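## Task

Take the mug from the pantry cabinet, put it on the cabinet's top level, and close the cabinet door. The bottom level counts as the cabinet floor, not the first shelf. The mug must not drop more than a few centimetres or be hit hard, and it must end upright. The robot must not tip over or finish leaning. The result must hold on its own, without the robot supporting anything.

## Robot and tools

Robot: a Hello Robot Stretch 4, about 1.6 m tall, with one arm. It has an omni-wheel base (rim within 0.23 m of the base origin), a lift on a mast, a telescoping arm that reaches forward, a three-joint wrist (yaw, pitch, roll), a two-finger gripper, and four cameras: head_camera, head_left_camera, head_right_camera and wrist_camera. Loose objects may occasionally be nudged by outside forces.

Frames: the base frame sits on the floor under the base centre, with x forward, y left and z up. hand_pose, a point between the open fingertips (link pinch), is reported in this frame and may be slightly off. With every wrist joint at zero, the hand axes line up with the base axes. Odometry is the base frame as it was when the scene started.

execute_actions(actions, cameras): actions is a list holding one action, or an empty list to just read state and images. An action contains base, joints or both, optionally with pace and contact_limits. Alternatively it contains only end_of_arm. Everything in one action starts at once. base takes exactly one relative command, measured from the base's last reported position: {"translate_m": d} drives straight, forward positive, -2 to 2 m. {"strafe_m": d} slides sideways, left positive, -2 to 2 m. {"rotate_rad": d} turns in place, counter-clockwise (left) positive, -3.2 to 3.2 rad. joints holds absolute targets by name. lift_m: 0 to 1.2 m. arm_m: extension, 0 to 0.55 m. wrist_yaw_rad: -1.134 to 4.276; 0 points forward, positive turns left, 3.14 is folded back, and above 3.4 the arm may block it. wrist_pitch_rad: -1.117 to 4.259; 0 is level and 1.57 points down. wrist_roll_rad: -1.117 to 4.259; 0 keeps the fingers at equal height, and positive turns clockwise as seen from behind the gripper. gripper_m: fingertip gap, -0.038 to 0.141 m; values below 0 press the tips together. The done tolerances are ±0.004 for lift, arm and gripper, ±0.02 for yaw and roll, and ±0.05 for pitch.

A joint target past its range is clipped and still run, and the result reports this. Any other out-of-range value, or an unknown key, rejects the whole call and nothing moves. pace is "slow", "default", "fast" or "max". The base speed is about 0.1, 0.3, 0.4 or 0.6 m/s and the turn rate 1, 2, 3 or 4 rad/s. With the lift above 0.2 these are capped lower, down to 0.3 m/s and 1 rad/s at full height. contact_limits only takes arm_m, from 0 (gentlest) to 0.75, with 0.5 as the default. {"end_of_arm": "enable_torque"} re-enables wrist or gripper motors that have shut off. Anything you leave out of an action may keep pushing toward its previous target. cameras is a list of names or "all". Leaving it out or sending null gives all cameras, and [] gives none. To unfold the wrist at the start, send lift_m 0.4 together with wrist_yaw_rad 0.

wait(seconds): 0 to 10. Nothing new is commanded; the call returns state and images. zoom_image(camera, region): region is [x0, y0, x1, y1] in pixels of that camera's latest full image, at most 504×504. read_manual(section): gives licence texts only. finished_scene(scene): ends the current scene for good and reports whether the task succeeded. Call it only once the result is stable. The next scene's task comes in its result. Replying without any tool call ends everything.

Results: base_status and joint_status describe how the last motion ended. "done" means the target was reached; for the base it only means the wheels turned the full amount. "off_target" means it stopped short and may still be pushing. "contact_stop_at_<key>" means it hit something; the lift, arm or wheels then go slack, so a slack lift can sag under load. "limit_stop_at_<name>" means a built-in limit stopped it. "limit_stop_at_tilt" means the lean is over 6°; the lift, arm and wheels then go slack until the lean drops. "limit_stop_at_own_body" means self-collision. It is likely with the gripper tilted up (pitch below -0.2) and rolled (roll below -0.4 or above 4). "torque_fault" means a wrist or gripper motor went limp; send enable_torque. After any stop, the old target is dropped. If one call reports a stop, the later calls in that same reply are skipped. on_its_own lists what happened without being commanded; its "held at" gives a target, not a position.

lidar_m: 12 horizontal distances in 30° sectors. The 1st is straight ahead and they go counter-clockwise (4th left, 7th behind, 10th right). "-" means nothing was seen, or the object is closer than 0.25 m. The lidar sees from about 0.15 m up and misses clear objects and thin legs. wrist_depth_mm: a 7×7 grid of median depths in mm (100 to 2000), read from the top left. The robot's own parts show up in it. base_odometry counts wheel turns, so slip is included; heading runs from -3.142 to 3.142. If turned_by_wheels and turned_by_imu differ by more than about 0.1, something was hit or the wheels slipped. base_tilt is in degrees, with forward and right positive, and carries a fixed bias of up to about 1.5°. motor_effort is a percentage, positive toward higher joint values, with the peak in brackets; it is noisy and has fixed offsets. A gripper squeeze usually shows only at commanded gripper_m ≥ 0. A load in a level gripper moves the pitch effort away from 0. For wheel_0 to wheel_2, positive effort turns the base right.

Gripping: command a gap smaller than the object. A tighter command squeezes harder and pulls the object in slightly; opening pushes it out. Neither the reading nor "done" confirms a grip. If the fingertips jam against a surface below them, raise the lift.

Avoid: driving or turning with more than 1 kg held while arm_m is above 0.2, especially at fast paces. Avoid hard, steady pushes with a high gripper, which risk tipping. Avoid pressing the wrist into things, which causes torque faults. Don't drop or bump the mug, and leave every object upright and resting on its own. The simulation keeps running while you compose a reply, and the robot keeps holding its last command.

Each tool is called after "Emit:" by a JSON object that holds its "api" and its "payload", one argument or row to a line.

## Session

Emit:
{"api": "execute_actions", "payload": {
  "actions": []
}}

Scene clock: 0.00 s.
base_odometry: x=+0.000 y=+0.000 heading=+0.000 (m, m, rad; odometry frame)
turned_by_wheels: +0.000 (rad since the last result)
turned_by_imu: +0.000 (rad since the last result)
base_tilt: forward=+0.0 right=-0.4 (deg)
lidar_m: 1.51 1.57 1.98 2.55 2.60 1.72 1.62 2.26 2.37 1.37 1.39 1.64
base_status: not commanded
joint_positions: lift_m=+0.247 arm_m=+0.003 wrist_yaw_rad=+3.088 wrist_pitch_rad=+0.009 wrist_roll_rad=-0.017 gripper_m=+0.057
joint_status: not commanded
motor_effort: lift_m=+18 arm_m=-1 wrist_yaw_rad=+0 wrist_pitch_rad=-7 wrist_roll_rad=-1 gripper_m=+0 wheel_0=+0 wheel_1=-1 wheel_2=+0 (%)
hand_pose: x=-0.1096 y=+0.1026 z=+0.4224 quat_wxyz=(+0.027, -0.005, -0.008, +1.000) (m; base frame)
wrist_depth_mm: - 144 - 1863 - - - / - 138 - 1808 1863 - - / - 132 204 1863 - - - / 115 142 260 1808 - - - / - - - 1756 - - - / 1708 1756 214 1808 1576 - - / 1182 1118 1098 167 1098 1308 1336
pictures: head_camera, head_left_camera, head_right_camera, wrist_camera
Images, in order (width x height): head_camera 420x560, head_left_camera 420x672, head_right_camera 420x672, wrist_camera 616x392.

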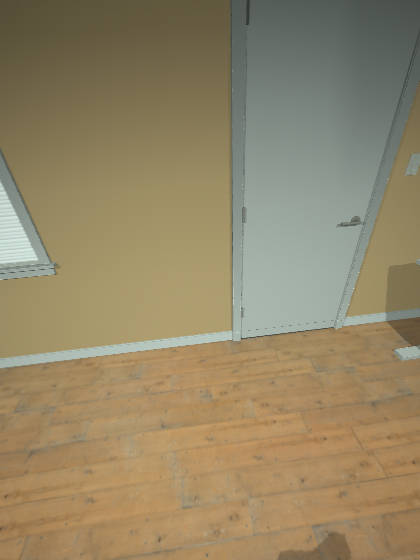

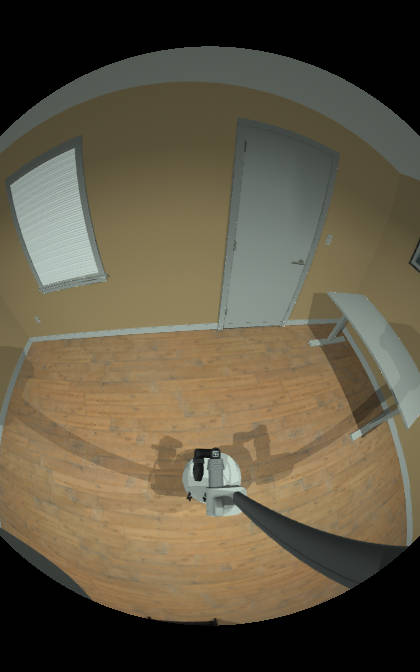

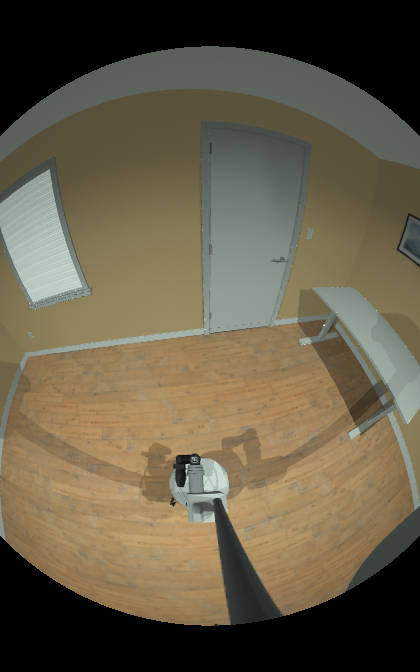

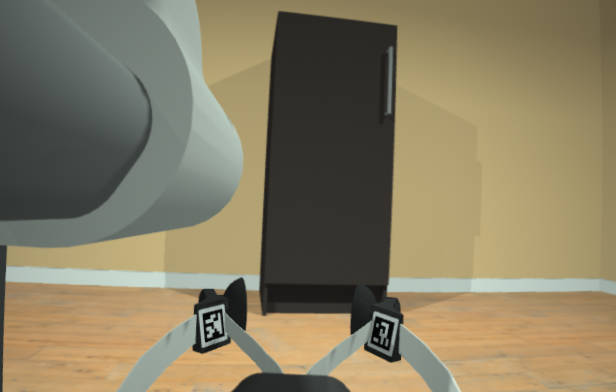

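Emit:
{"api": "execute_actions", "payload": {
  "actions": [
    {"base":{"rotate_rad":3.1},"joints":{"lift_m":0.5,"wrist_yaw_rad":0}}
  ]
}}

Scene clock: 6.27 s.
base_odometry: x=+0.000 y=+0.000 heading=+3.099 (m, m, rad; odometry frame)
turned_by_wheels: +3.099 (rad since the last result)
turned_by_imu: +3.120 (rad since the last result)
base_tilt: forward=+0.0 right=-0.3 (deg)
lidar_m: 1.62 2.24 2.39 1.37 1.40 1.68 1.51 1.55 1.94 2.55 2.59 1.72
base_status: done
joint_positions: lift_m=+0.500 arm_m=+0.003 wrist_yaw_rad=+0.000 wrist_pitch_rad=+0.009 wrist_roll_rad=-0.017 gripper_m=+0.057
joint_status: all done
motor_effort: lift_m=+22(22) arm_m=-1(1) wrist_yaw_rad=-1(4) wrist_pitch_rad=-8(8) wrist_roll_rad=-1(0) gripper_m=-4(1) wheel_0=-5(12) wheel_1=-7(12) wheel_2=-5(12) (%)
hand_pose: x=+0.4623 y=-0.0873 z=+0.6754 quat_wxyz=(+1.000, -0.008, +0.005, +0.000) (m; base frame)
wrist_depth_mm: 1808 1983 - - - - - / 1863 1921 - 1537 1499 - - / 1921 1921 - 1464 1537 - - / 1863 1921 - 1430 1499 - - / 1921 1921 1921 1464 1537 - - / 1863 1921 216 1430 1464 - - / 1756 1618 1661 167 1430 - -
pictures: head_camera, head_left_camera, head_right_camera, wrist_camera
Images, in order (width x height): head_camera 420x560, head_left_camera 420x672, head_right_camera 420x672, wrist_camera 616x392.

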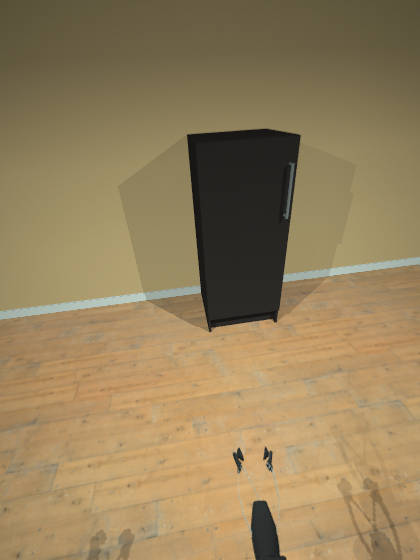

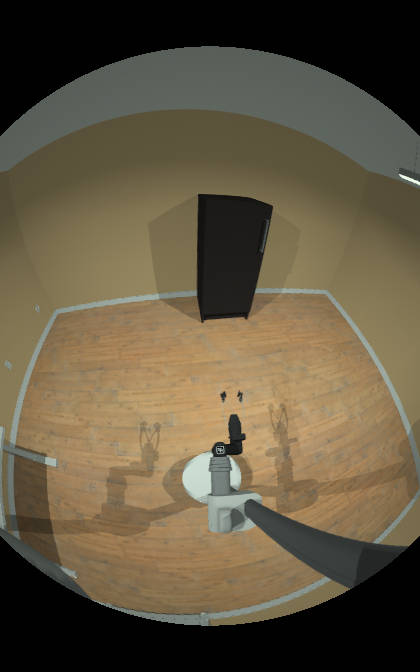

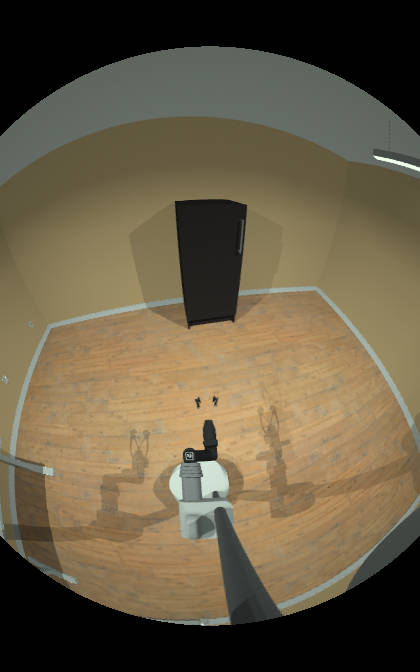

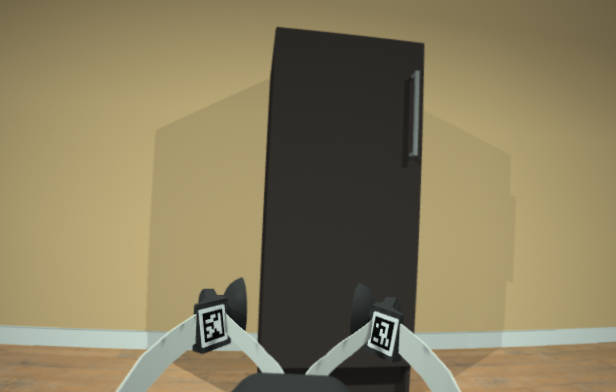

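Emit:
{"api": "execute_actions", "payload": {
  "actions": [
    {"base":{"rotate_rad":0.25},"pace":"fast"}
  ],
  "cameras": []
}}

Emit:
{"api": "execute_actions", "payload": {
  "actions": [
    {"base":{"strafe_m":-0.79},"joints":{"lift_m":0.85,"gripper_m":0.1},"pace":"fast"}
  ],
  "cameras": []
}}

Emit:
{"api": "execute_actions", "payload": {
  "actions": [
    {"base":{"translate_m":0.6},"pace":"fast"}
  ]
}}

Scene clock: 30.37 s.
base_odometry: x=+0.000 y=+0.000 heading=-2.935 (m, m, rad; odometry frame)
turned_by_wheels: +0.249 (rad since the last result)
turned_by_imu: +0.251 (rad since the last result)
base_tilt: forward=+0.0 right=-0.3 (deg)
lidar_m: 1.63 2.38 2.22 1.38 1.49 1.55 1.52 1.68 2.49 2.55 2.76 1.63
base_status: done
joint_positions: lift_m=+0.500 arm_m=+0.003 wrist_yaw_rad=+0.000 wrist_pitch_rad=+0.009 wrist_roll_rad=-0.017 gripper_m=+0.057
joint_status: not commanded
motor_effort: lift_m=+22(22) arm_m=-1(1) wrist_yaw_rad=+0(0) wrist_pitch_rad=-7(8) wrist_roll_rad=+0(1) gripper_m=-2(2) wheel_0=-2(12) wheel_1=-3(12) wheel_2=-2(11) (%)
hand_pose: x=+0.4623 y=-0.0874 z=+0.6754 quat_wxyz=(+1.000, -0.008, +0.005, +0.000) (m; base frame)
wrist_depth_mm: - - - - 1983 1661 1921 / - - - - 1397 1366 1921 / - - - - 1430 1366 1863 / - - - - 1366 1366 1808 / - - - - 1336 1308 1863 / - - 215 - 1366 1308 1863 / 1708 1708 1708 167 1366 1366 1863
pictures: none
No camera images: the call's "cameras" was empty. Leave "cameras" out to get every camera's image.

Scene clock: 33.50 s.
base_odometry: x=-0.162 y=+0.773 heading=-2.935 (m, m, rad; odometry frame)
turned_by_wheels: +0.000 (rad since the last result)
turned_by_imu: +0.000 (rad since the last result)
base_tilt: forward=-0.1 right=-0.4 (deg)
lidar_m: 1.49 1.65 3.04 2.18 2.10 1.65 1.62 1.74 1.82 1.76 1.91 2.15
base_status: done
joint_positions: lift_m=+0.850 arm_m=+0.003 wrist_yaw_rad=+0.000 wrist_pitch_rad=+0.009 wrist_roll_rad=-0.017 gripper_m=+0.100
joint_status: all done
motor_effort: lift_m=+23(25) arm_m=-1(1) wrist_yaw_rad=-1(0) wrist_pitch_rad=-7(7) wrist_roll_rad=+0(1) gripper_m=-3(1) wheel_0=-1(15) wheel_1=-4(15) wheel_2=+0(1) (%)
hand_pose: x=+0.4623 y=-0.0874 z=+1.0253 quat_wxyz=(+1.000, -0.008, +0.005, +0.000) (m; base frame)
wrist_depth_mm: - - - - 1921 1863 1808 / - - - 1983 1921 1921 1863 / - - 1397 1366 1921 1921 1808 / - - 1366 1336 1921 1808 1863 / - - 1366 1366 1863 1921 1808 / - 1983 1308 1308 1863 1808 1756 / - 1366 1308 160 1808 1863 1808
pictures: none
No camera images: the call's "cameras" was empty. Leave "cameras" out to get every camera's image.

Scene clock: 36.47 s.
base_odometry: x=-0.749 y=+0.650 heading=-2.935 (m, m, rad; odometry frame)
turned_by_wheels: +0.000 (rad since the last result)
turned_by_imu: -0.002 (rad since the last result)
base_tilt: forward=+0.1 right=-0.4 (deg)
lidar_m: 0.89 1.00 2.43 2.20 2.27 2.28 2.20 2.40 1.86 1.84 1.99 1.53
base_status: done
joint_positions: lift_m=+0.850 arm_m=+0.003 wrist_yaw_rad=+0.000 wrist_pitch_rad=+0.009 wrist_roll_rad=-0.017 gripper_m=+0.100
joint_status: not commanded
motor_effort: lift_m=+23(23) arm_m=-1(1) wrist_yaw_rad=+0(0) wrist_pitch_rad=-7(8) wrist_roll_rad=-2(1) gripper_m=+1(0) wheel_0=+1(10) wheel_1=+3(11) wheel_2=-1(15) (%)
hand_pose: x=+0.4623 y=-0.0874 z=+1.0253 quat_wxyz=(+1.000, -0.008, +0.005, +0.000) (m; base frame)
wrist_depth_mm: 1499 1430 1430 1366 1281 1281 1281 / 1118 759 750 723 1281 1229 1229 / 1138 768 732 715 1308 1281 1255 / 768 741 732 723 1255 1229 1229 / 768 750 723 715 1281 1229 1205 / 768 741 723 715 1255 1255 1182 / 768 741 723 160 1229 1205 1182
pictures: head_camera, head_left_camera, head_right_camera, wrist_camera
Images, in order (width x height): head_camera 420x560, head_left_camera 420x672, head_right_camera 420x672, wrist_camera 616x392.

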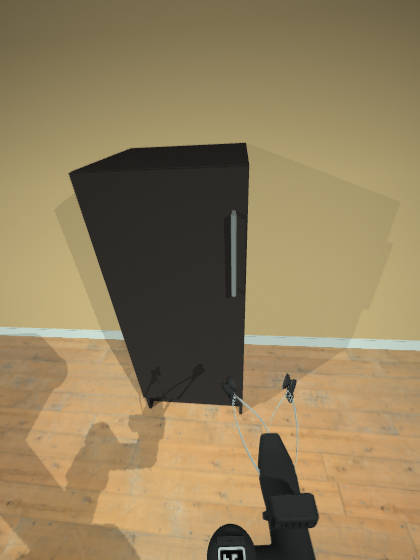

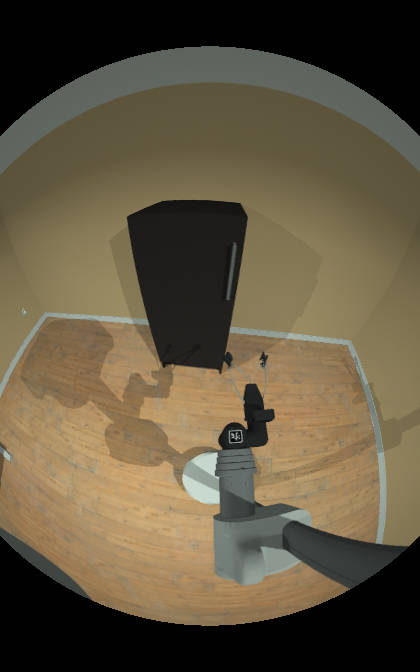

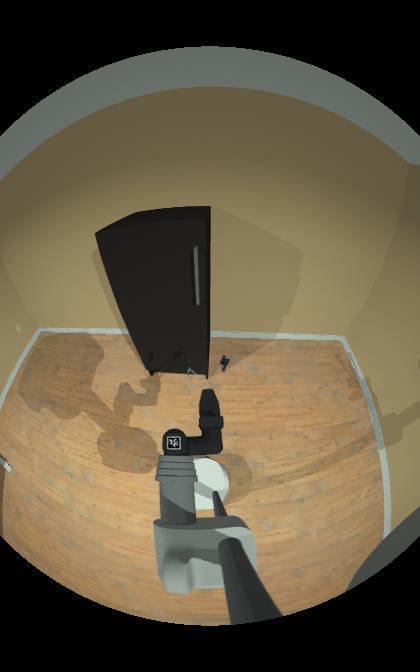

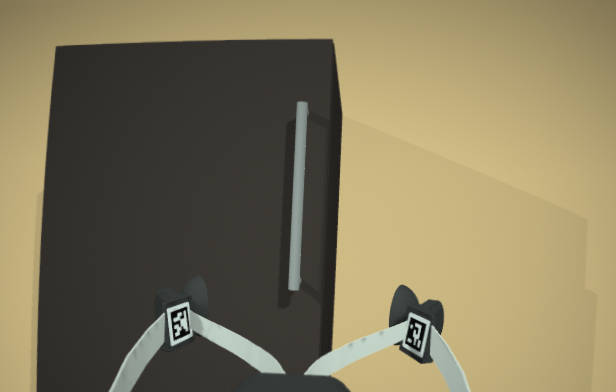

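Emit:
{"api": "execute_actions", "payload": {
  "actions": [
    {"base":{"rotate_rad":-0.12}}
  ],
  "cameras": []
}}

Emit:
{"api": "execute_actions", "payload": {
  "actions": [
    {"base":{"strafe_m":0.125},"joints":{"arm_m":0.25}}
  ],
  "cameras": ["head_camera","wrist_camera"]
}}

Scene clock: 43.23 s.
base_odometry: x=-0.749 y=+0.650 heading=-3.054 (m, m, rad; odometry frame)
turned_by_wheels: -0.119 (rad since the last result)
turned_by_imu: -0.120 (rad since the last result)
base_tilt: forward=+0.0 right=-0.5 (deg)
lidar_m: 0.89 0.97 2.13 2.21 2.21 2.32 2.21 2.28 1.93 1.81 1.91 1.60
base_status: done
joint_positions: lift_m=+0.850 arm_m=+0.003 wrist_yaw_rad=+0.000 wrist_pitch_rad=+0.009 wrist_roll_rad=-0.017 gripper_m=+0.100
joint_status: not commanded
motor_effort: lift_m=+23(22) arm_m=-1(1) wrist_yaw_rad=+0(0) wrist_pitch_rad=-8(7) wrist_roll_rad=-1(1) gripper_m=+0(1) wheel_0=+4(9) wheel_1=+6(10) wheel_2=+3(9) (%)
hand_pose: x=+0.4623 y=-0.0874 z=+1.0253 quat_wxyz=(+1.000, -0.008, +0.005, +0.000) (m; base frame)
wrist_depth_mm: 723 1025 1336 1366 1308 1336 1308 / 707 715 715 1336 1308 1336 1336 / 715 723 723 1336 1336 1308 1336 / 715 707 707 1281 1336 1308 1308 / 715 723 715 1281 1336 1281 1308 / 707 707 707 1336 1308 1308 1308 / 707 707 699 160 1308 1308 1281
pictures: none
No camera images: the call's "cameras" was empty. Leave "cameras" out to get every camera's image.

Scene clock: 45.10 s.
base_odometry: x=-0.738 y=+0.526 heading=-3.054 (m, m, rad; odometry frame)
turned_by_wheels: +0.000 (rad since the last result)
turned_by_imu: +0.000 (rad since the last result)
base_tilt: forward=+0.0 right=-0.4 (deg)
lidar_m: 0.89 0.96 2.14 2.14 2.06 2.33 2.23 2.31 2.05 1.95 2.02 1.60
base_status: done
joint_positions: lift_m=+0.850 arm_m=+0.249 wrist_yaw_rad=+0.000 wrist_pitch_rad=+0.009 wrist_roll_rad=-0.017 gripper_m=+0.100
joint_status: all done
motor_effort: lift_m=+23(23) arm_m=+5(5) wrist_yaw_rad=+0(1) wrist_pitch_rad=-7(8) wrist_roll_rad=+0(1) gripper_m=-1(1) wheel_0=-2(13) wheel_1=+3(13) wheel_2=+0(2) (%)
hand_pose: x=+0.7086 y=-0.0874 z=+1.0253 quat_wxyz=(+1.000, -0.008, +0.004, +0.000) (m; base frame)
wrist_depth_mm: 469 469 469 473 1060 1098 1098 / 466 466 469 466 1078 1078 1078 / 469 466 466 469 1098 1078 1060 / 462 466 466 466 1078 1098 1078 / 462 462 459 462 1078 1078 1060 / 462 459 462 459 1060 1078 1060 / 455 455 455 160 1078 1060 1060
pictures: head_camera, wrist_camera
Images, in order (width x height): head_camera 420x560, wrist_camera 616x392.

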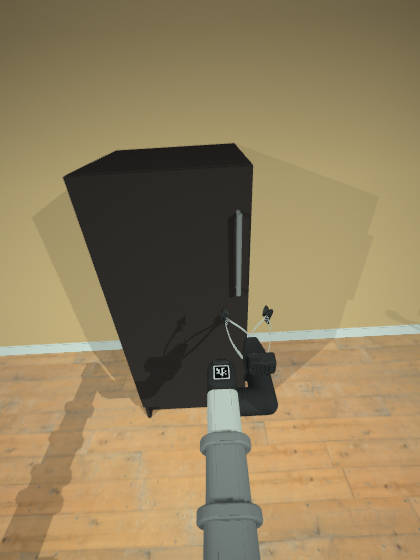

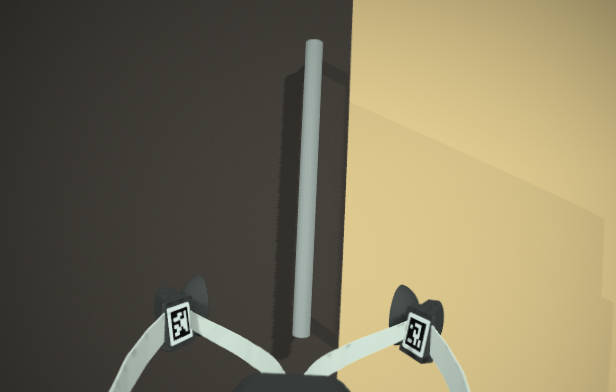

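Emit:
{"api": "execute_actions", "payload": {
  "actions": [
    {"joints":{"arm_m":0.445,"gripper_m":0.06},"contact_limits":{"arm_m":0.2}}
  ],
  "cameras": ["head_camera","wrist_camera"]
}}

Scene clock: 53.67 s.
base_odometry: x=-0.738 y=+0.526 heading=-3.054 (m, m, rad; odometry frame)
turned_by_wheels: +0.000 (rad since the last result)
turned_by_imu: +0.000 (rad since the last result)
base_tilt: forward=+0.0 right=-0.4 (deg)
lidar_m: 0.90 0.97 2.15 2.17 2.02 2.34 2.21 2.31 2.06 1.94 2.05 1.59
base_status: not commanded
joint_positions: lift_m=+0.850 arm_m=+0.444 wrist_yaw_rad=+0.000 wrist_pitch_rad=+0.009 wrist_roll_rad=-0.017 gripper_m=+0.060
joint_status: all done
motor_effort: lift_m=+23(23) arm_m=+5(6) wrist_yaw_rad=+0(1) wrist_pitch_rad=-7(8) wrist_roll_rad=+0(0) gripper_m=-3(3) wheel_0=-2(2) wheel_1=+3(3) wheel_2=+0(0) (%)
contact_limits: arm_m 0.2
hand_pose: x=+0.9036 y=-0.0874 z=+1.0253 quat_wxyz=(+1.000, -0.008, +0.004, +0.000) (m; base frame)
wrist_depth_mm: 271 272 272 271 878 878 891 / 270 268 270 270 878 878 878 / 268 268 268 268 866 878 866 / 267 267 268 268 878 866 866 / 267 266 266 268 866 866 866 / 265 264 265 265 866 878 866 / 263 264 262 166 264 866 854
pictures: head_camera, wrist_camera
Images, in order (width x height): head_camera 420x560, wrist_camera 616x392.

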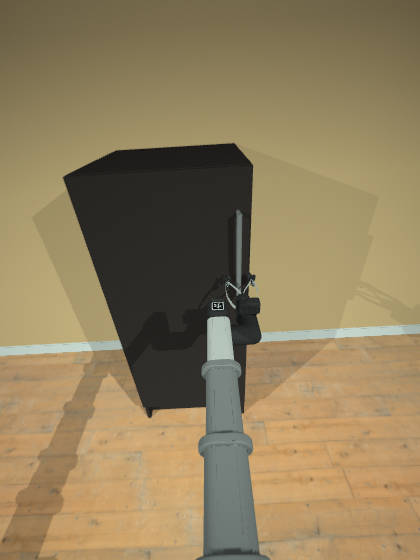

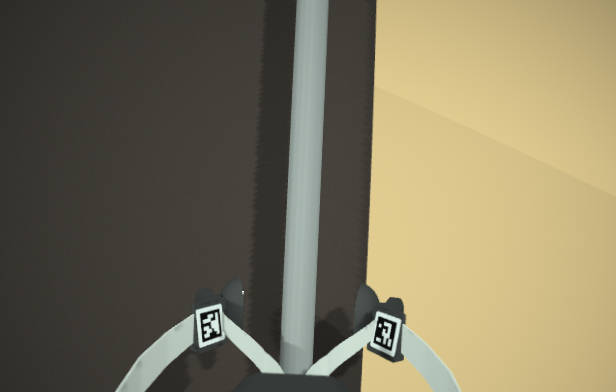

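Emit:
{"api": "execute_actions", "payload": {
  "actions": [
    {"joints":{"gripper_m":-0.015}}
  ],
  "cameras": ["wrist_camera"]
}}

Emit:
{"api": "execute_actions", "payload": {
  "actions": [
    {"base":{"strafe_m":0.015},"joints":{"arm_m":0.37},"pace":"slow"}
  ],
  "cameras": ["head_camera","wrist_camera"]
}}

Scene clock: 57.83 s.
base_odometry: x=-0.738 y=+0.526 heading=-3.054 (m, m, rad; odometry frame)
turned_by_wheels: +0.000 (rad since the last result)
turned_by_imu: +0.000 (rad since the last result)
base_tilt: forward=-0.1 right=-0.4 (deg)
lidar_m: 0.90 0.95 2.16 2.14 2.09 2.31 2.19 2.30 2.07 1.94 2.05 1.60
base_status: not commanded
joint_positions: lift_m=+0.850 arm_m=+0.444 wrist_yaw_rad=+0.001 wrist_pitch_rad=+0.009 wrist_roll_rad=-0.017 gripper_m=-0.015
joint_status: all done
motor_effort: lift_m=+23(23) arm_m=+4(4) wrist_yaw_rad=-2(4) wrist_pitch_rad=-7(7) wrist_roll_rad=-1(1) gripper_m=-16(10) wheel_0=-1(1) wheel_1=+3(4) wheel_2=+0(0) (%)
hand_pose: x=+0.9038 y=-0.0871 z=+1.0253 quat_wxyz=(+1.000, -0.008, +0.004, +0.001) (m; base frame)
wrist_depth_mm: 266 265 266 264 878 866 878 / 265 265 263 262 891 878 878 / 262 263 260 259 878 878 866 / 262 262 263 260 866 878 866 / 260 260 259 258 854 854 854 / 259 259 257 208 866 878 866 / 259 207 255 203 183 854 854
pictures: wrist_camera
Images, in order (width x height): wrist_camera 616x392.

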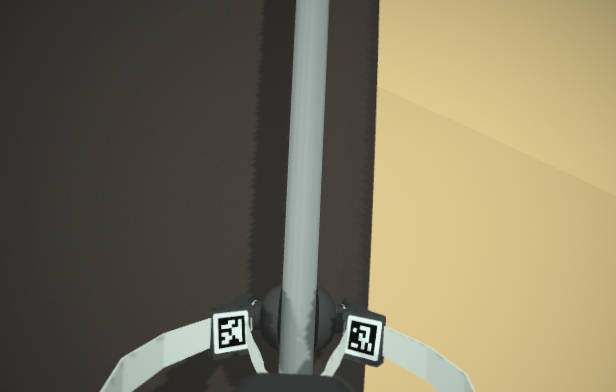

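Scene clock: 59.83 s.
base_odometry: x=-0.737 y=+0.511 heading=-3.054 (m, m, rad; odometry frame)
turned_by_wheels: +0.000 (rad since the last result)
turned_by_imu: +0.000 (rad since the last result)
base_tilt: forward=+0.0 right=-0.4 (deg)
lidar_m: 0.83 0.95 2.12 2.15 2.02 2.34 2.22 2.31 2.07 1.96 2.04 1.58
base_status: done
joint_positions: lift_m=+0.850 arm_m=+0.371 wrist_yaw_rad=+0.000 wrist_pitch_rad=+0.009 wrist_roll_rad=-0.017 gripper_m=-0.015
joint_status: all done
motor_effort: lift_m=+22(23) arm_m=-5(4) wrist_yaw_rad=-1(20) wrist_pitch_rad=-7(7) wrist_roll_rad=-1(0) gripper_m=-16(16) wheel_0=-5(11) wheel_1=+3(8) wheel_2=+0(0) (%)
hand_pose: x=+0.8302 y=-0.0874 z=+1.0253 quat_wxyz=(+1.000, -0.008, +0.004, +0.000) (m; base frame)
wrist_depth_mm: 296 283 276 263 960 976 976 / 294 283 274 260 960 960 960 / 293 281 270 257 946 960 931 / 289 279 268 257 931 946 976 / 289 278 267 257 931 960 931 / 289 274 264 208 931 931 931 / 286 271 262 207 183 931 931
pictures: head_camera, wrist_camera
Images, in order (width x height): head_camera 420x560, wrist_camera 616x392.

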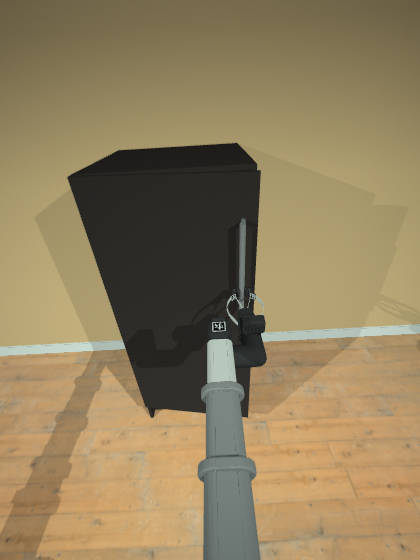

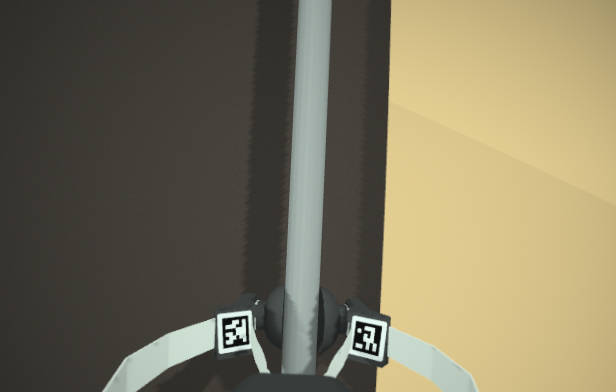

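Emit:
{"api": "execute_actions", "payload": {
  "actions": [
    {"base":{"strafe_m":0.05},"joints":{"arm_m":0.275},"pace":"slow"}
  ],
  "cameras": ["wrist_camera"]
}}

Emit:
{"api": "execute_actions", "payload": {
  "actions": [
    {"base":{"strafe_m":0.075},"joints":{"arm_m":0.19},"pace":"slow"}
  ]
}}

Scene clock: 70.67 s.
base_odometry: x=-0.733 y=+0.462 heading=-3.056 (m, m, rad; odometry frame)
turned_by_wheels: -0.001 (rad since the last result)
turned_by_imu: -0.003 (rad since the last result)
base_tilt: forward=+0.1 right=-0.3 (deg)
lidar_m: 0.71 0.91 2.15 2.17 2.02 2.33 2.24 2.31 2.11 2.03 2.10 1.58
base_status: done
joint_positions: lift_m=+0.850 arm_m=+0.276 wrist_yaw_rad=-0.011 wrist_pitch_rad=+0.009 wrist_roll_rad=-0.017 gripper_m=-0.015
joint_status: all done
on_its_own: wrist_yaw_rad is at rest, and its effort (+31) is outside its rest range (-13 to +13)
motor_effort: lift_m=+22(22) arm_m=-4(5) wrist_yaw_rad=+31(57) wrist_pitch_rad=-8(8) wrist_roll_rad=-2(1) gripper_m=-14(13) wheel_0=-13(21) wheel_1=+2(9) wheel_2=-7(7) (%)
hand_pose: x=+0.7341 y=-0.0905 z=+1.0252 quat_wxyz=(+1.000, -0.008, +0.005, -0.005) (m; base frame)
wrist_depth_mm: 351 319 291 268 252 1078 1078 / 349 315 290 258 253 1060 1060 / 347 314 285 256 251 1060 1060 / 343 312 282 254 251 1042 1060 / 340 309 282 254 251 1060 1060 / 338 306 281 206 246 1060 1042 / 334 306 187 206 184 1042 1025
pictures: wrist_camera
Images, in order (width x height): wrist_camera 616x392.

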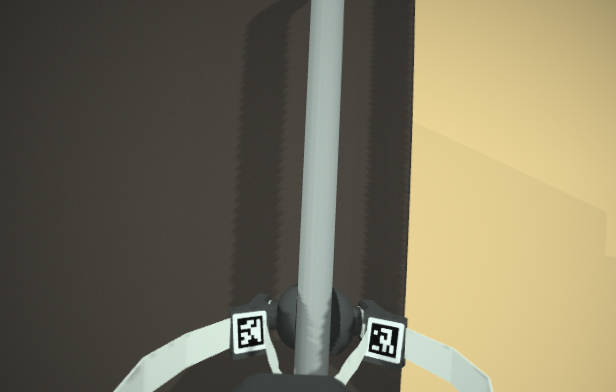

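Scene clock: 72.80 s.
base_odometry: x=-0.726 y=+0.387 heading=-3.057 (m, m, rad; odometry frame)
turned_by_wheels: -0.002 (rad since the last result)
turned_by_imu: -0.003 (rad since the last result)
base_tilt: forward=+0.0 right=-0.4 (deg)
lidar_m: 0.58 0.91 2.13 2.15 1.90 2.32 2.22 2.29 2.20 2.08 2.17 0.65
base_status: done
joint_positions: lift_m=+0.850 arm_m=+0.190 wrist_yaw_rad=-0.017 wrist_pitch_rad=+0.009 wrist_roll_rad=-0.017 gripper_m=-0.015
joint_status: all done
on_its_own: wrist_yaw_rad is at rest, and its effort (+48) is outside its rest range (-13 to +13)
motor_effort: lift_m=+22(23) arm_m=-2(5) wrist_yaw_rad=+48(73) wrist_pitch_rad=-8(10) wrist_roll_rad=-1(1) gripper_m=-8(12) wheel_0=-14(22) wheel_1=+3(7) wheel_2=-9(12) (%)
hand_pose: x=+0.6483 y=-0.0922 z=+1.0252 quat_wxyz=(+1.000, -0.008, +0.005, -0.008) (m; base frame)
wrist_depth_mm: 455 362 300 257 224 1182 1182 / 449 355 297 254 223 1138 1160 / 439 351 296 251 221 1138 1160 / 436 347 289 236 218 1182 1160 / 427 342 287 232 216 1138 1160 / 421 340 285 190 208 1118 1160 / 413 340 180 183 182 1138 1160
pictures: head_camera, head_left_camera, head_right_camera, wrist_camera
Images, in order (width x height): head_camera 420x560, head_left_camera 420x672, head_right_camera 420x672, wrist_camera 616x392.

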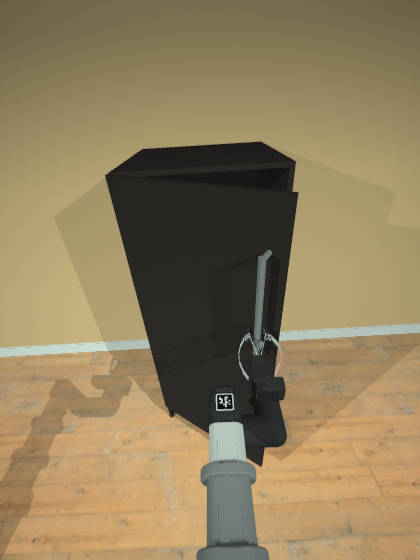

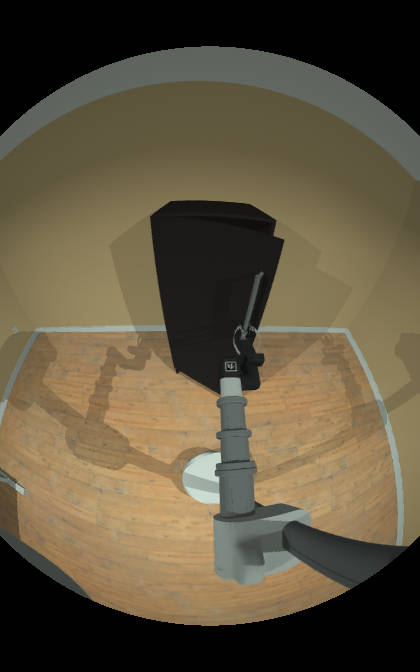

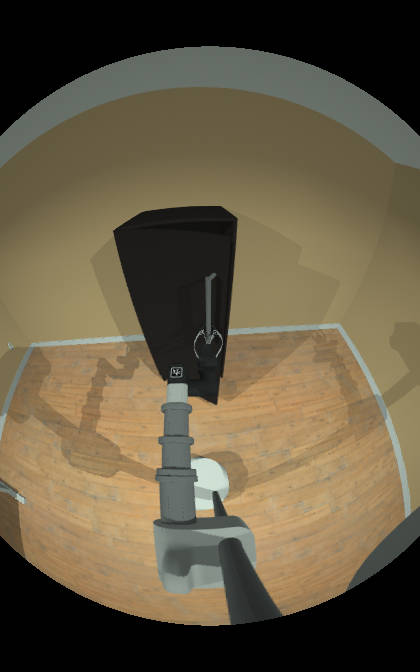

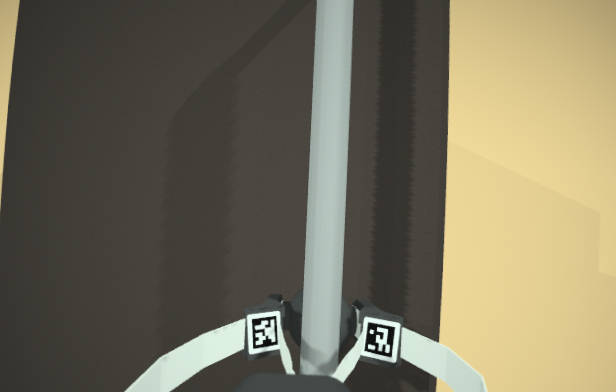

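Emit:
{"api": "execute_actions", "payload": {
  "actions": [
    {"base":{"strafe_m":-0.015},"joints":{"gripper_m":0.04},"pace":"default"}
  ],
  "cameras": ["head_camera","wrist_camera"]
}}

Scene clock: 76.53 s.
base_odometry: x=-0.727 y=+0.402 heading=-3.058 (m, m, rad; odometry frame)
turned_by_wheels: -0.001 (rad since the last result)
turned_by_imu: -0.001 (rad since the last result)
base_tilt: forward=+0.0 right=-0.4 (deg)
lidar_m: 0.63 0.88 2.16 2.15 1.97 2.32 2.22 2.29 2.18 2.07 2.16 1.59
base_status: done
joint_positions: lift_m=+0.850 arm_m=+0.190 wrist_yaw_rad=-0.004 wrist_pitch_rad=+0.009 wrist_roll_rad=-0.017 gripper_m=+0.040
joint_status: all done
motor_effort: lift_m=+23(22) arm_m=-2(2) wrist_yaw_rad=+13(48) wrist_pitch_rad=-8(8) wrist_roll_rad=-1(0) gripper_m=-6(8) wheel_0=-3(11) wheel_1=-5(13) wheel_2=-5(6) (%)
hand_pose: x=+0.6494 y=-0.0886 z=+1.0252 quat_wxyz=(+1.000, -0.008, +0.005, -0.002) (m; base frame)
wrist_depth_mm: 462 379 317 273 239 1160 1160 / 466 375 314 268 238 1138 1160 / 452 370 309 267 236 1160 1118 / 445 362 306 265 235 1118 1138 / 439 359 304 264 232 1160 1118 / 436 357 213 260 224 1118 1160 / 427 351 287 165 194 1138 1118
pictures: head_camera, wrist_camera
Images, in order (width x height): head_camera 420x560, wrist_camera 616x392.

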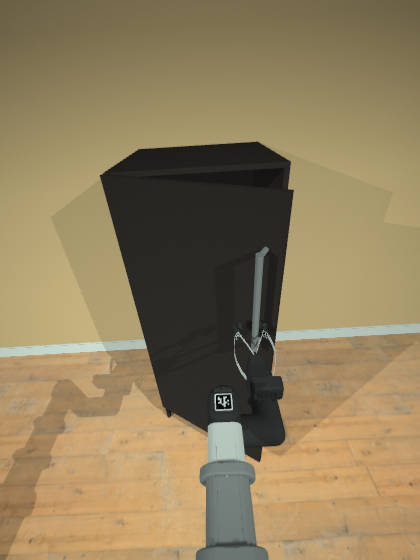

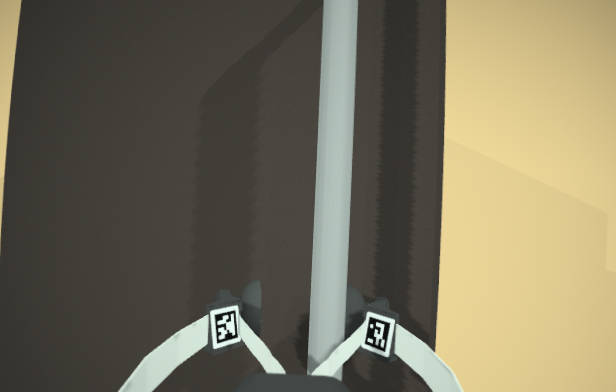

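Emit:
{"api": "execute_actions", "payload": {
  "actions": [
    {"base":{"strafe_m":-0.01},"joints":{"arm_m":0.11},"pace":"slow"}
  ],
  "cameras": ["head_camera","wrist_camera"]
}}

Scene clock: 82.77 s.
base_odometry: x=-0.728 y=+0.412 heading=-3.058 (m, m, rad; odometry frame)
turned_by_wheels: +0.000 (rad since the last result)
turned_by_imu: +0.000 (rad since the last result)
base_tilt: forward=+0.0 right=-0.4 (deg)
lidar_m: 0.60 0.92 2.14 2.15 1.94 2.34 2.22 2.29 2.16 2.06 2.14 1.58
base_status: done
joint_positions: lift_m=+0.850 arm_m=+0.111 wrist_yaw_rad=+0.000 wrist_pitch_rad=+0.009 wrist_roll_rad=-0.017 gripper_m=+0.040
joint_status: all done
motor_effort: lift_m=+22(23) arm_m=-4(2) wrist_yaw_rad=+0(12) wrist_pitch_rad=-8(8) wrist_roll_rad=+0(2) gripper_m=-1(5) wheel_0=+4(6) wheel_1=-5(10) wheel_2=+0(2) (%)
hand_pose: x=+0.5702 y=-0.0875 z=+1.0252 quat_wxyz=(+1.000, -0.008, +0.005, +0.000) (m; base frame)
wrist_depth_mm: 591 488 404 330 319 1229 1281 / 904 480 397 329 314 1255 1229 / 585 473 394 324 315 1229 1229 / 580 462 392 322 310 1205 1229 / 569 462 387 322 309 1205 1182 / 564 455 215 319 621 1205 1205 / 544 452 364 177 291 1205 1205
pictures: head_camera, wrist_camera
Images, in order (width x height): head_camera 420x560, wrist_camera 616x392.

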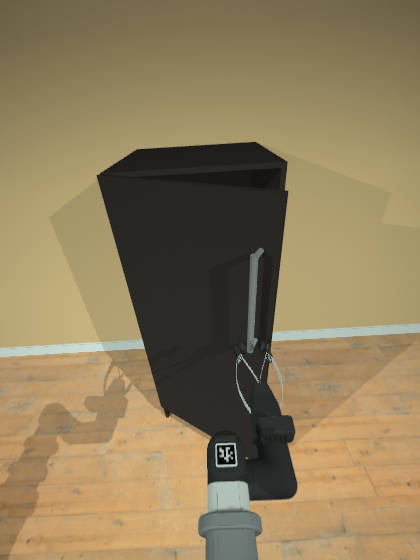

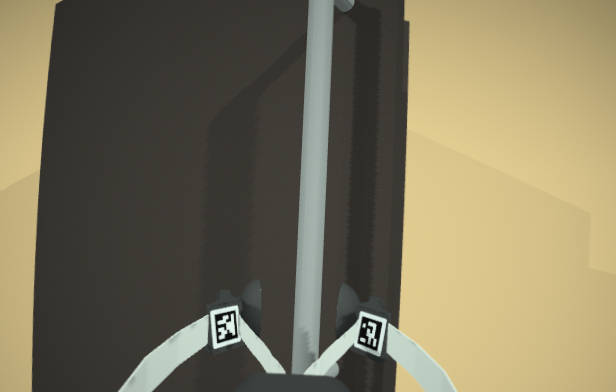

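Emit:
{"api": "execute_actions", "payload": {
  "actions": [
    {"joints":{"arm_m":0.05,"gripper_m":0.0}}
  ],
  "cameras": []
}}

Emit:
{"api": "execute_actions", "payload": {
  "actions": [
    {"base":{"strafe_m":-0.16}}
  ],
  "cameras": []
}}

Emit:
{"api": "execute_actions", "payload": {
  "actions": [
    {"joints":{"arm_m":0.25},"contact_limits":{"arm_m":0.2}}
  ]
}}

Scene clock: 99.83 s.
base_odometry: x=-0.728 y=+0.412 heading=-3.058 (m, m, rad; odometry frame)
turned_by_wheels: +0.000 (rad since the last result)
turned_by_imu: +0.000 (rad since the last result)
base_tilt: forward=+0.0 right=-0.4 (deg)
lidar_m: 0.61 0.91 2.12 2.16 1.95 2.33 2.22 2.31 2.17 2.07 2.15 1.59
base_status: not commanded
joint_positions: lift_m=+0.850 arm_m=+0.051 wrist_yaw_rad=+0.000 wrist_pitch_rad=+0.009 wrist_roll_rad=-0.017 gripper_m=+0.000
joint_status: all done
motor_effort: lift_m=+23(23) arm_m=-4(2) wrist_yaw_rad=+0(2) wrist_pitch_rad=-8(8) wrist_roll_rad=-1(0) gripper_m=-5(6) wheel_0=+4(4) wheel_1=-6(6) wheel_2=+0(0) (%)
hand_pose: x=+0.5102 y=-0.0874 z=+1.0252 quat_wxyz=(+1.000, -0.008, +0.005, +0.000) (m; base frame)
wrist_depth_mm: 1255 574 473 404 699 1308 1308 / 1281 569 469 387 691 1255 1281 / 1281 564 466 382 691 1229 1255 / 1229 554 462 382 683 1281 1281 / 1255 549 452 379 1255 1229 1308 / 1229 539 452 209 1255 1281 1281 / 661 530 186 185 183 1255 1281
pictures: none
No camera images: the call's "cameras" was empty. Leave "cameras" out to get every camera's image.

Scene clock: 101.60 s.
base_odometry: x=-0.742 y=+0.571 heading=-3.059 (m, m, rad; odometry frame)
turned_by_wheels: +0.000 (rad since the last result)
turned_by_imu: +0.000 (rad since the last result)
base_tilt: forward=+0.0 right=-0.4 (deg)
lidar_m: 0.60 0.77 2.15 2.16 2.10 2.33 2.21 2.29 2.02 1.90 1.98 1.61
base_status: done
joint_positions: lift_m=+0.850 arm_m=+0.051 wrist_yaw_rad=+0.000 wrist_pitch_rad=+0.009 wrist_roll_rad=-0.017 gripper_m=+0.000
joint_status: not commanded
motor_effort: lift_m=+22(23) arm_m=-4(5) wrist_yaw_rad=+1(0) wrist_pitch_rad=-8(8) wrist_roll_rad=-1(1) gripper_m=-2(2) wheel_0=+3(9) wheel_1=-6(13) wheel_2=+0(0) (%)
hand_pose: x=+0.5102 y=-0.0874 z=+1.0252 quat_wxyz=(+1.000, -0.008, +0.005, +0.000) (m; base frame)
wrist_depth_mm: 535 436 389 1281 1308 1308 1308 / 535 402 382 1160 1281 1308 1308 / 525 397 1255 1281 1281 1281 1308 / 517 397 715 1255 1281 1229 1281 / 508 392 960 1255 1308 1308 1308 / 508 387 366 209 1255 1281 1308 / 484 384 186 185 182 1255 1255
pictures: none
No camera images: the call's "cameras" was empty. Leave "cameras" out to get every camera's image.

Scene clock: 103.30 s.
base_odometry: x=-0.742 y=+0.571 heading=-3.059 (m, m, rad; odometry frame)
turned_by_wheels: +0.000 (rad since the last result)
turned_by_imu: +0.000 (rad since the last result)
base_tilt: forward=+0.0 right=-0.4 (deg)
lidar_m: 0.62 0.77 2.17 2.15 2.09 2.35 2.23 2.30 2.00 1.91 1.98 1.58
base_status: not commanded
joint_positions: lift_m=+0.850 arm_m=+0.249 wrist_yaw_rad=+0.000 wrist_pitch_rad=+0.009 wrist_roll_rad=-0.017 gripper_m=+0.000
joint_status: all done
motor_effort: lift_m=+23(22) arm_m=+5(4) wrist_yaw_rad=+0(1) wrist_pitch_rad=-8(8) wrist_roll_rad=+0(1) gripper_m=-4(1) wheel_0=+3(3) wheel_1=-6(5) wheel_2=+0(0) (%)
contact_limits: arm_m 0.2
hand_pose: x=+0.7086 y=-0.0874 z=+1.0253 quat_wxyz=(+1.000, -0.008, +0.005, +0.000) (m; base frame)
wrist_depth_mm: 175 621 661 691 1098 1078 1078 / 175 904 976 1042 1078 1098 1098 / 172 1060 1042 1078 1078 1078 1078 / 169 1042 1060 1078 1078 1060 1078 / 167 1042 1060 1078 1042 1060 1078 / 165 549 627 208 1078 1078 1078 / 162 492 186 183 182 1042 1060
pictures: head_camera, head_left_camera, head_right_camera, wrist_camera
Images, in order (width x height): head_camera 420x560, head_left_camera 420x672, head_right_camera 420x672, wrist_camera 616x392.

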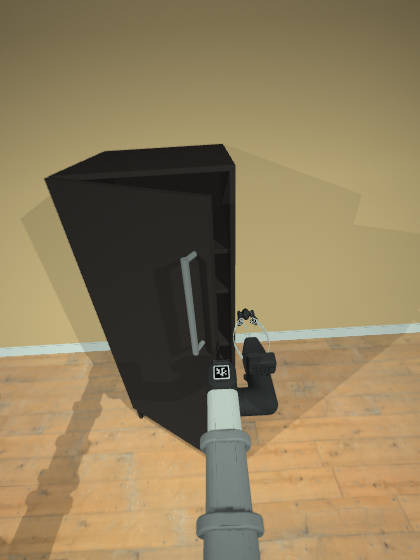

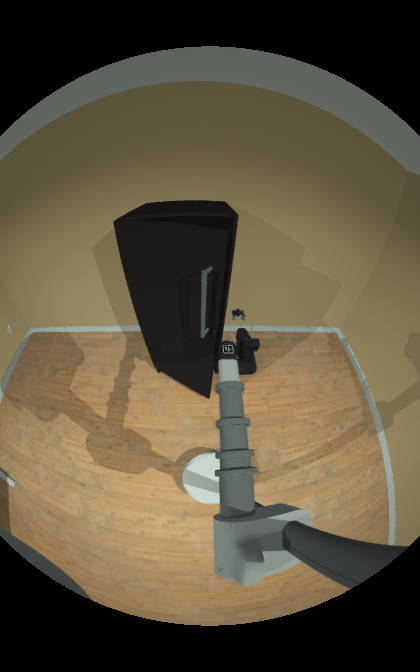

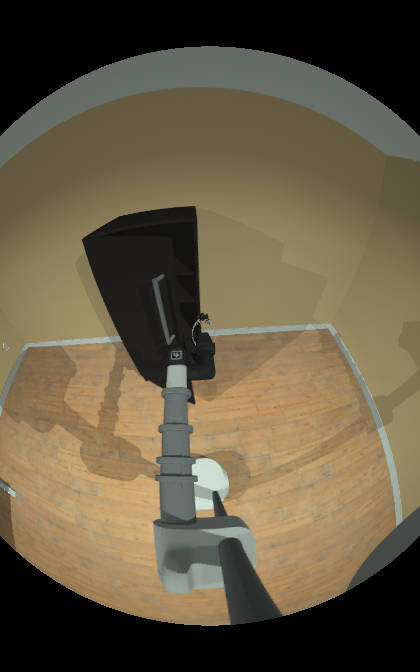

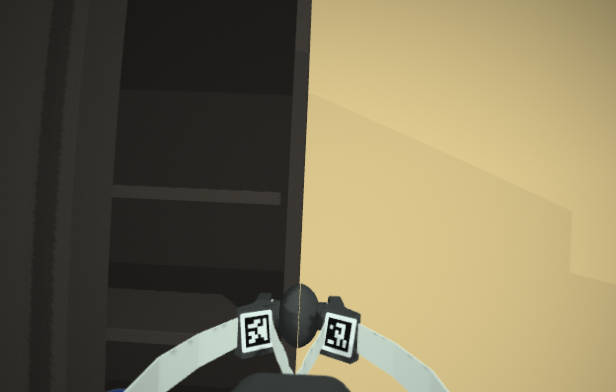

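Emit:
{"api": "execute_actions", "payload": {
  "actions": [
    {"base":{"strafe_m":0.2},"joints":{"arm_m":0.22},"pace":"slow"}
  ],
  "cameras": ["head_camera","wrist_camera"]
}}

Scene clock: 111.30 s.
base_odometry: x=-0.725 y=+0.372 heading=-3.061 (m, m, rad; odometry frame)
turned_by_wheels: -0.003 (rad since the last result)
turned_by_imu: -0.103 (rad since the last result)
base_tilt: forward=+0.0 right=-0.3 (deg)
lidar_m: 0.60 0.79 1.94 2.66 1.94 2.38 2.24 2.26 2.26 2.08 2.10 1.65
base_status: done
joint_positions: lift_m=+0.850 arm_m=+0.220 wrist_yaw_rad=-0.028 wrist_pitch_rad=+0.009 wrist_roll_rad=-0.017 gripper_m=+0.000
joint_status: all done
on_its_own: wrist_yaw_rad is at rest, and its effort (+82) is outside its rest range (-13 to +13)
motor_effort: lift_m=+23(23) arm_m=+1(1) wrist_yaw_rad=+82(100) wrist_pitch_rad=-8(8) wrist_roll_rad=-2(0) gripper_m=-10(11) wheel_0=-18(32) wheel_1=-1(10) wheel_2=-18(19) (%)
hand_pose: x=+0.6767 y=-0.0956 z=+1.0253 quat_wxyz=(+1.000, -0.008, +0.005, -0.014) (m; base frame)
wrist_depth_mm: 251 183 195 530 1182 1229 1255 / 252 154 193 525 1138 1229 1255 / 247 156 191 521 1160 1205 1281 / 245 157 189 517 1138 1205 1255 / 242 151 189 585 1160 1205 1229 / 240 151 187 199 1138 1205 1205 / 237 152 154 170 185 1182 1229
pictures: head_camera, wrist_camera
Images, in order (width x height): head_camera 420x560, wrist_camera 616x392.

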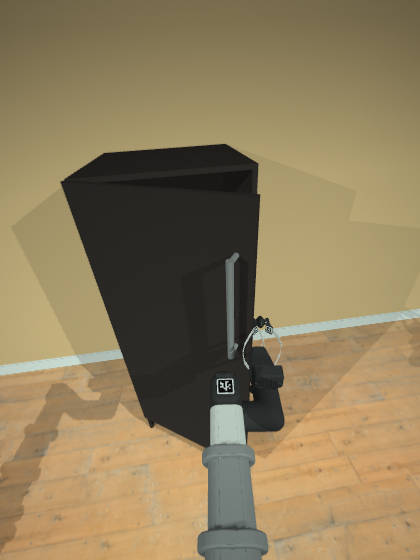

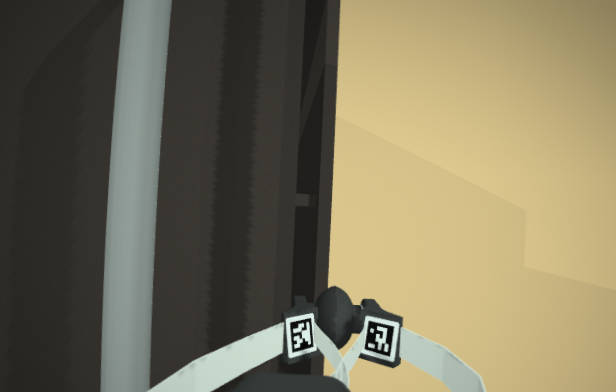

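Emit:
{"api": "execute_actions", "payload": {
  "actions": [
    {"base":{"strafe_m":-0.15}}
  ],
  "cameras": []
}}

Emit:
{"api": "execute_actions", "payload": {
  "actions": [
    {"base":{"rotate_rad":0.06},"pace":"slow"}
  ],
  "cameras": ["head_camera","wrist_camera"]
}}

Scene clock: 116.40 s.
base_odometry: x=-0.737 y=+0.522 heading=-3.062 (m, m, rad; odometry frame)
turned_by_wheels: +0.000 (rad since the last result)
turned_by_imu: -0.001 (rad since the last result)
base_tilt: forward=+0.0 right=-0.4 (deg)
lidar_m: 0.59 0.71 1.96 2.82 2.10 2.39 2.23 2.23 2.08 1.92 1.98 1.63
base_status: done
joint_positions: lift_m=+0.850 arm_m=+0.220 wrist_yaw_rad=+0.000 wrist_pitch_rad=+0.009 wrist_roll_rad=-0.017 gripper_m=+0.000
joint_status: not commanded
motor_effort: lift_m=+23(23) arm_m=+1(1) wrist_yaw_rad=+1(82) wrist_pitch_rad=-8(8) wrist_roll_rad=-2(0) gripper_m=-3(8) wheel_0=+2(15) wheel_1=-4(16) wheel_2=-3(14) (%)
hand_pose: x=+0.6792 y=-0.0875 z=+1.0253 quat_wxyz=(+1.000, -0.008, +0.005, +0.000) (m; base frame)
wrist_depth_mm: 196 683 661 1138 1138 1205 1205 / 196 1025 917 1118 1138 1205 1205 / 196 1042 1060 1118 1138 1182 1205 / 353 1042 1042 1118 1138 1182 1229 / 504 1060 1042 1118 1138 1182 1229 / 347 597 574 210 1138 1138 1229 / 976 1025 186 185 182 1160 1182
pictures: none
No camera images: the call's "cameras" was empty. Leave "cameras" out to get every camera's image.

Scene clock: 117.17 s.
base_odometry: x=-0.737 y=+0.522 heading=-3.003 (m, m, rad; odometry frame)
turned_by_wheels: +0.059 (rad since the last result)
turned_by_imu: +0.059 (rad since the last result)
base_tilt: forward=+0.0 right=-0.3 (deg)
lidar_m: 0.60 0.76 2.07 2.80 2.08 2.37 2.23 2.28 2.07 1.92 1.96 1.63
base_status: done
joint_positions: lift_m=+0.850 arm_m=+0.220 wrist_yaw_rad=+0.000 wrist_pitch_rad=+0.009 wrist_roll_rad=-0.017 gripper_m=+0.000
joint_status: not commanded
motor_effort: lift_m=+23(23) arm_m=+0(1) wrist_yaw_rad=+0(1) wrist_pitch_rad=-8(8) wrist_roll_rad=+0(1) gripper_m=-3(4) wheel_0=-3(7) wheel_1=-6(9) wheel_2=-4(9) (%)
hand_pose: x=+0.6793 y=-0.0875 z=+1.0253 quat_wxyz=(+1.000, -0.008, +0.005, +0.000) (m; base frame)
wrist_depth_mm: 210 202 661 1118 1118 1160 1160 / 209 831 991 1098 1118 1138 1160 / 207 1060 1078 1098 1138 1138 1160 / 203 521 1060 1118 1118 1138 1138 / 200 891 1078 1098 1118 1118 1138 / 198 549 621 208 1098 1160 1160 / 194 615 187 185 182 1118 1138
pictures: head_camera, wrist_camera
Images, in order (width x height): head_camera 420x560, wrist_camera 616x392.

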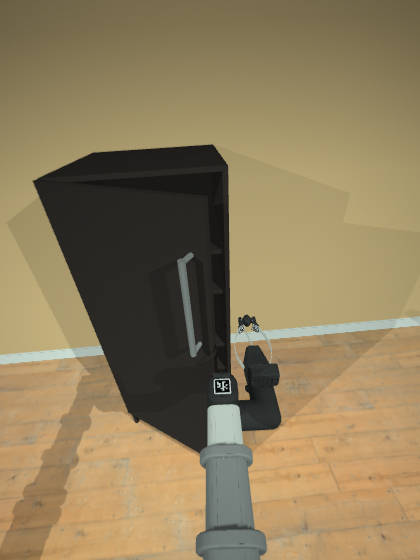

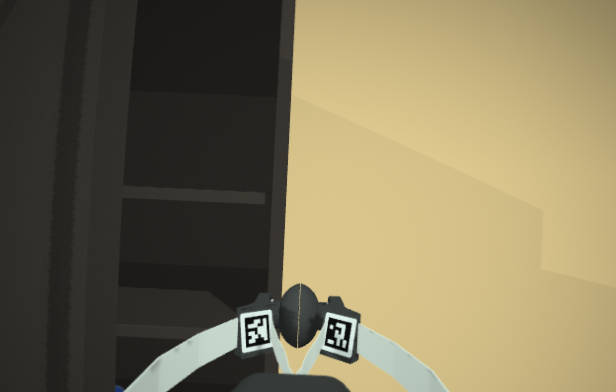

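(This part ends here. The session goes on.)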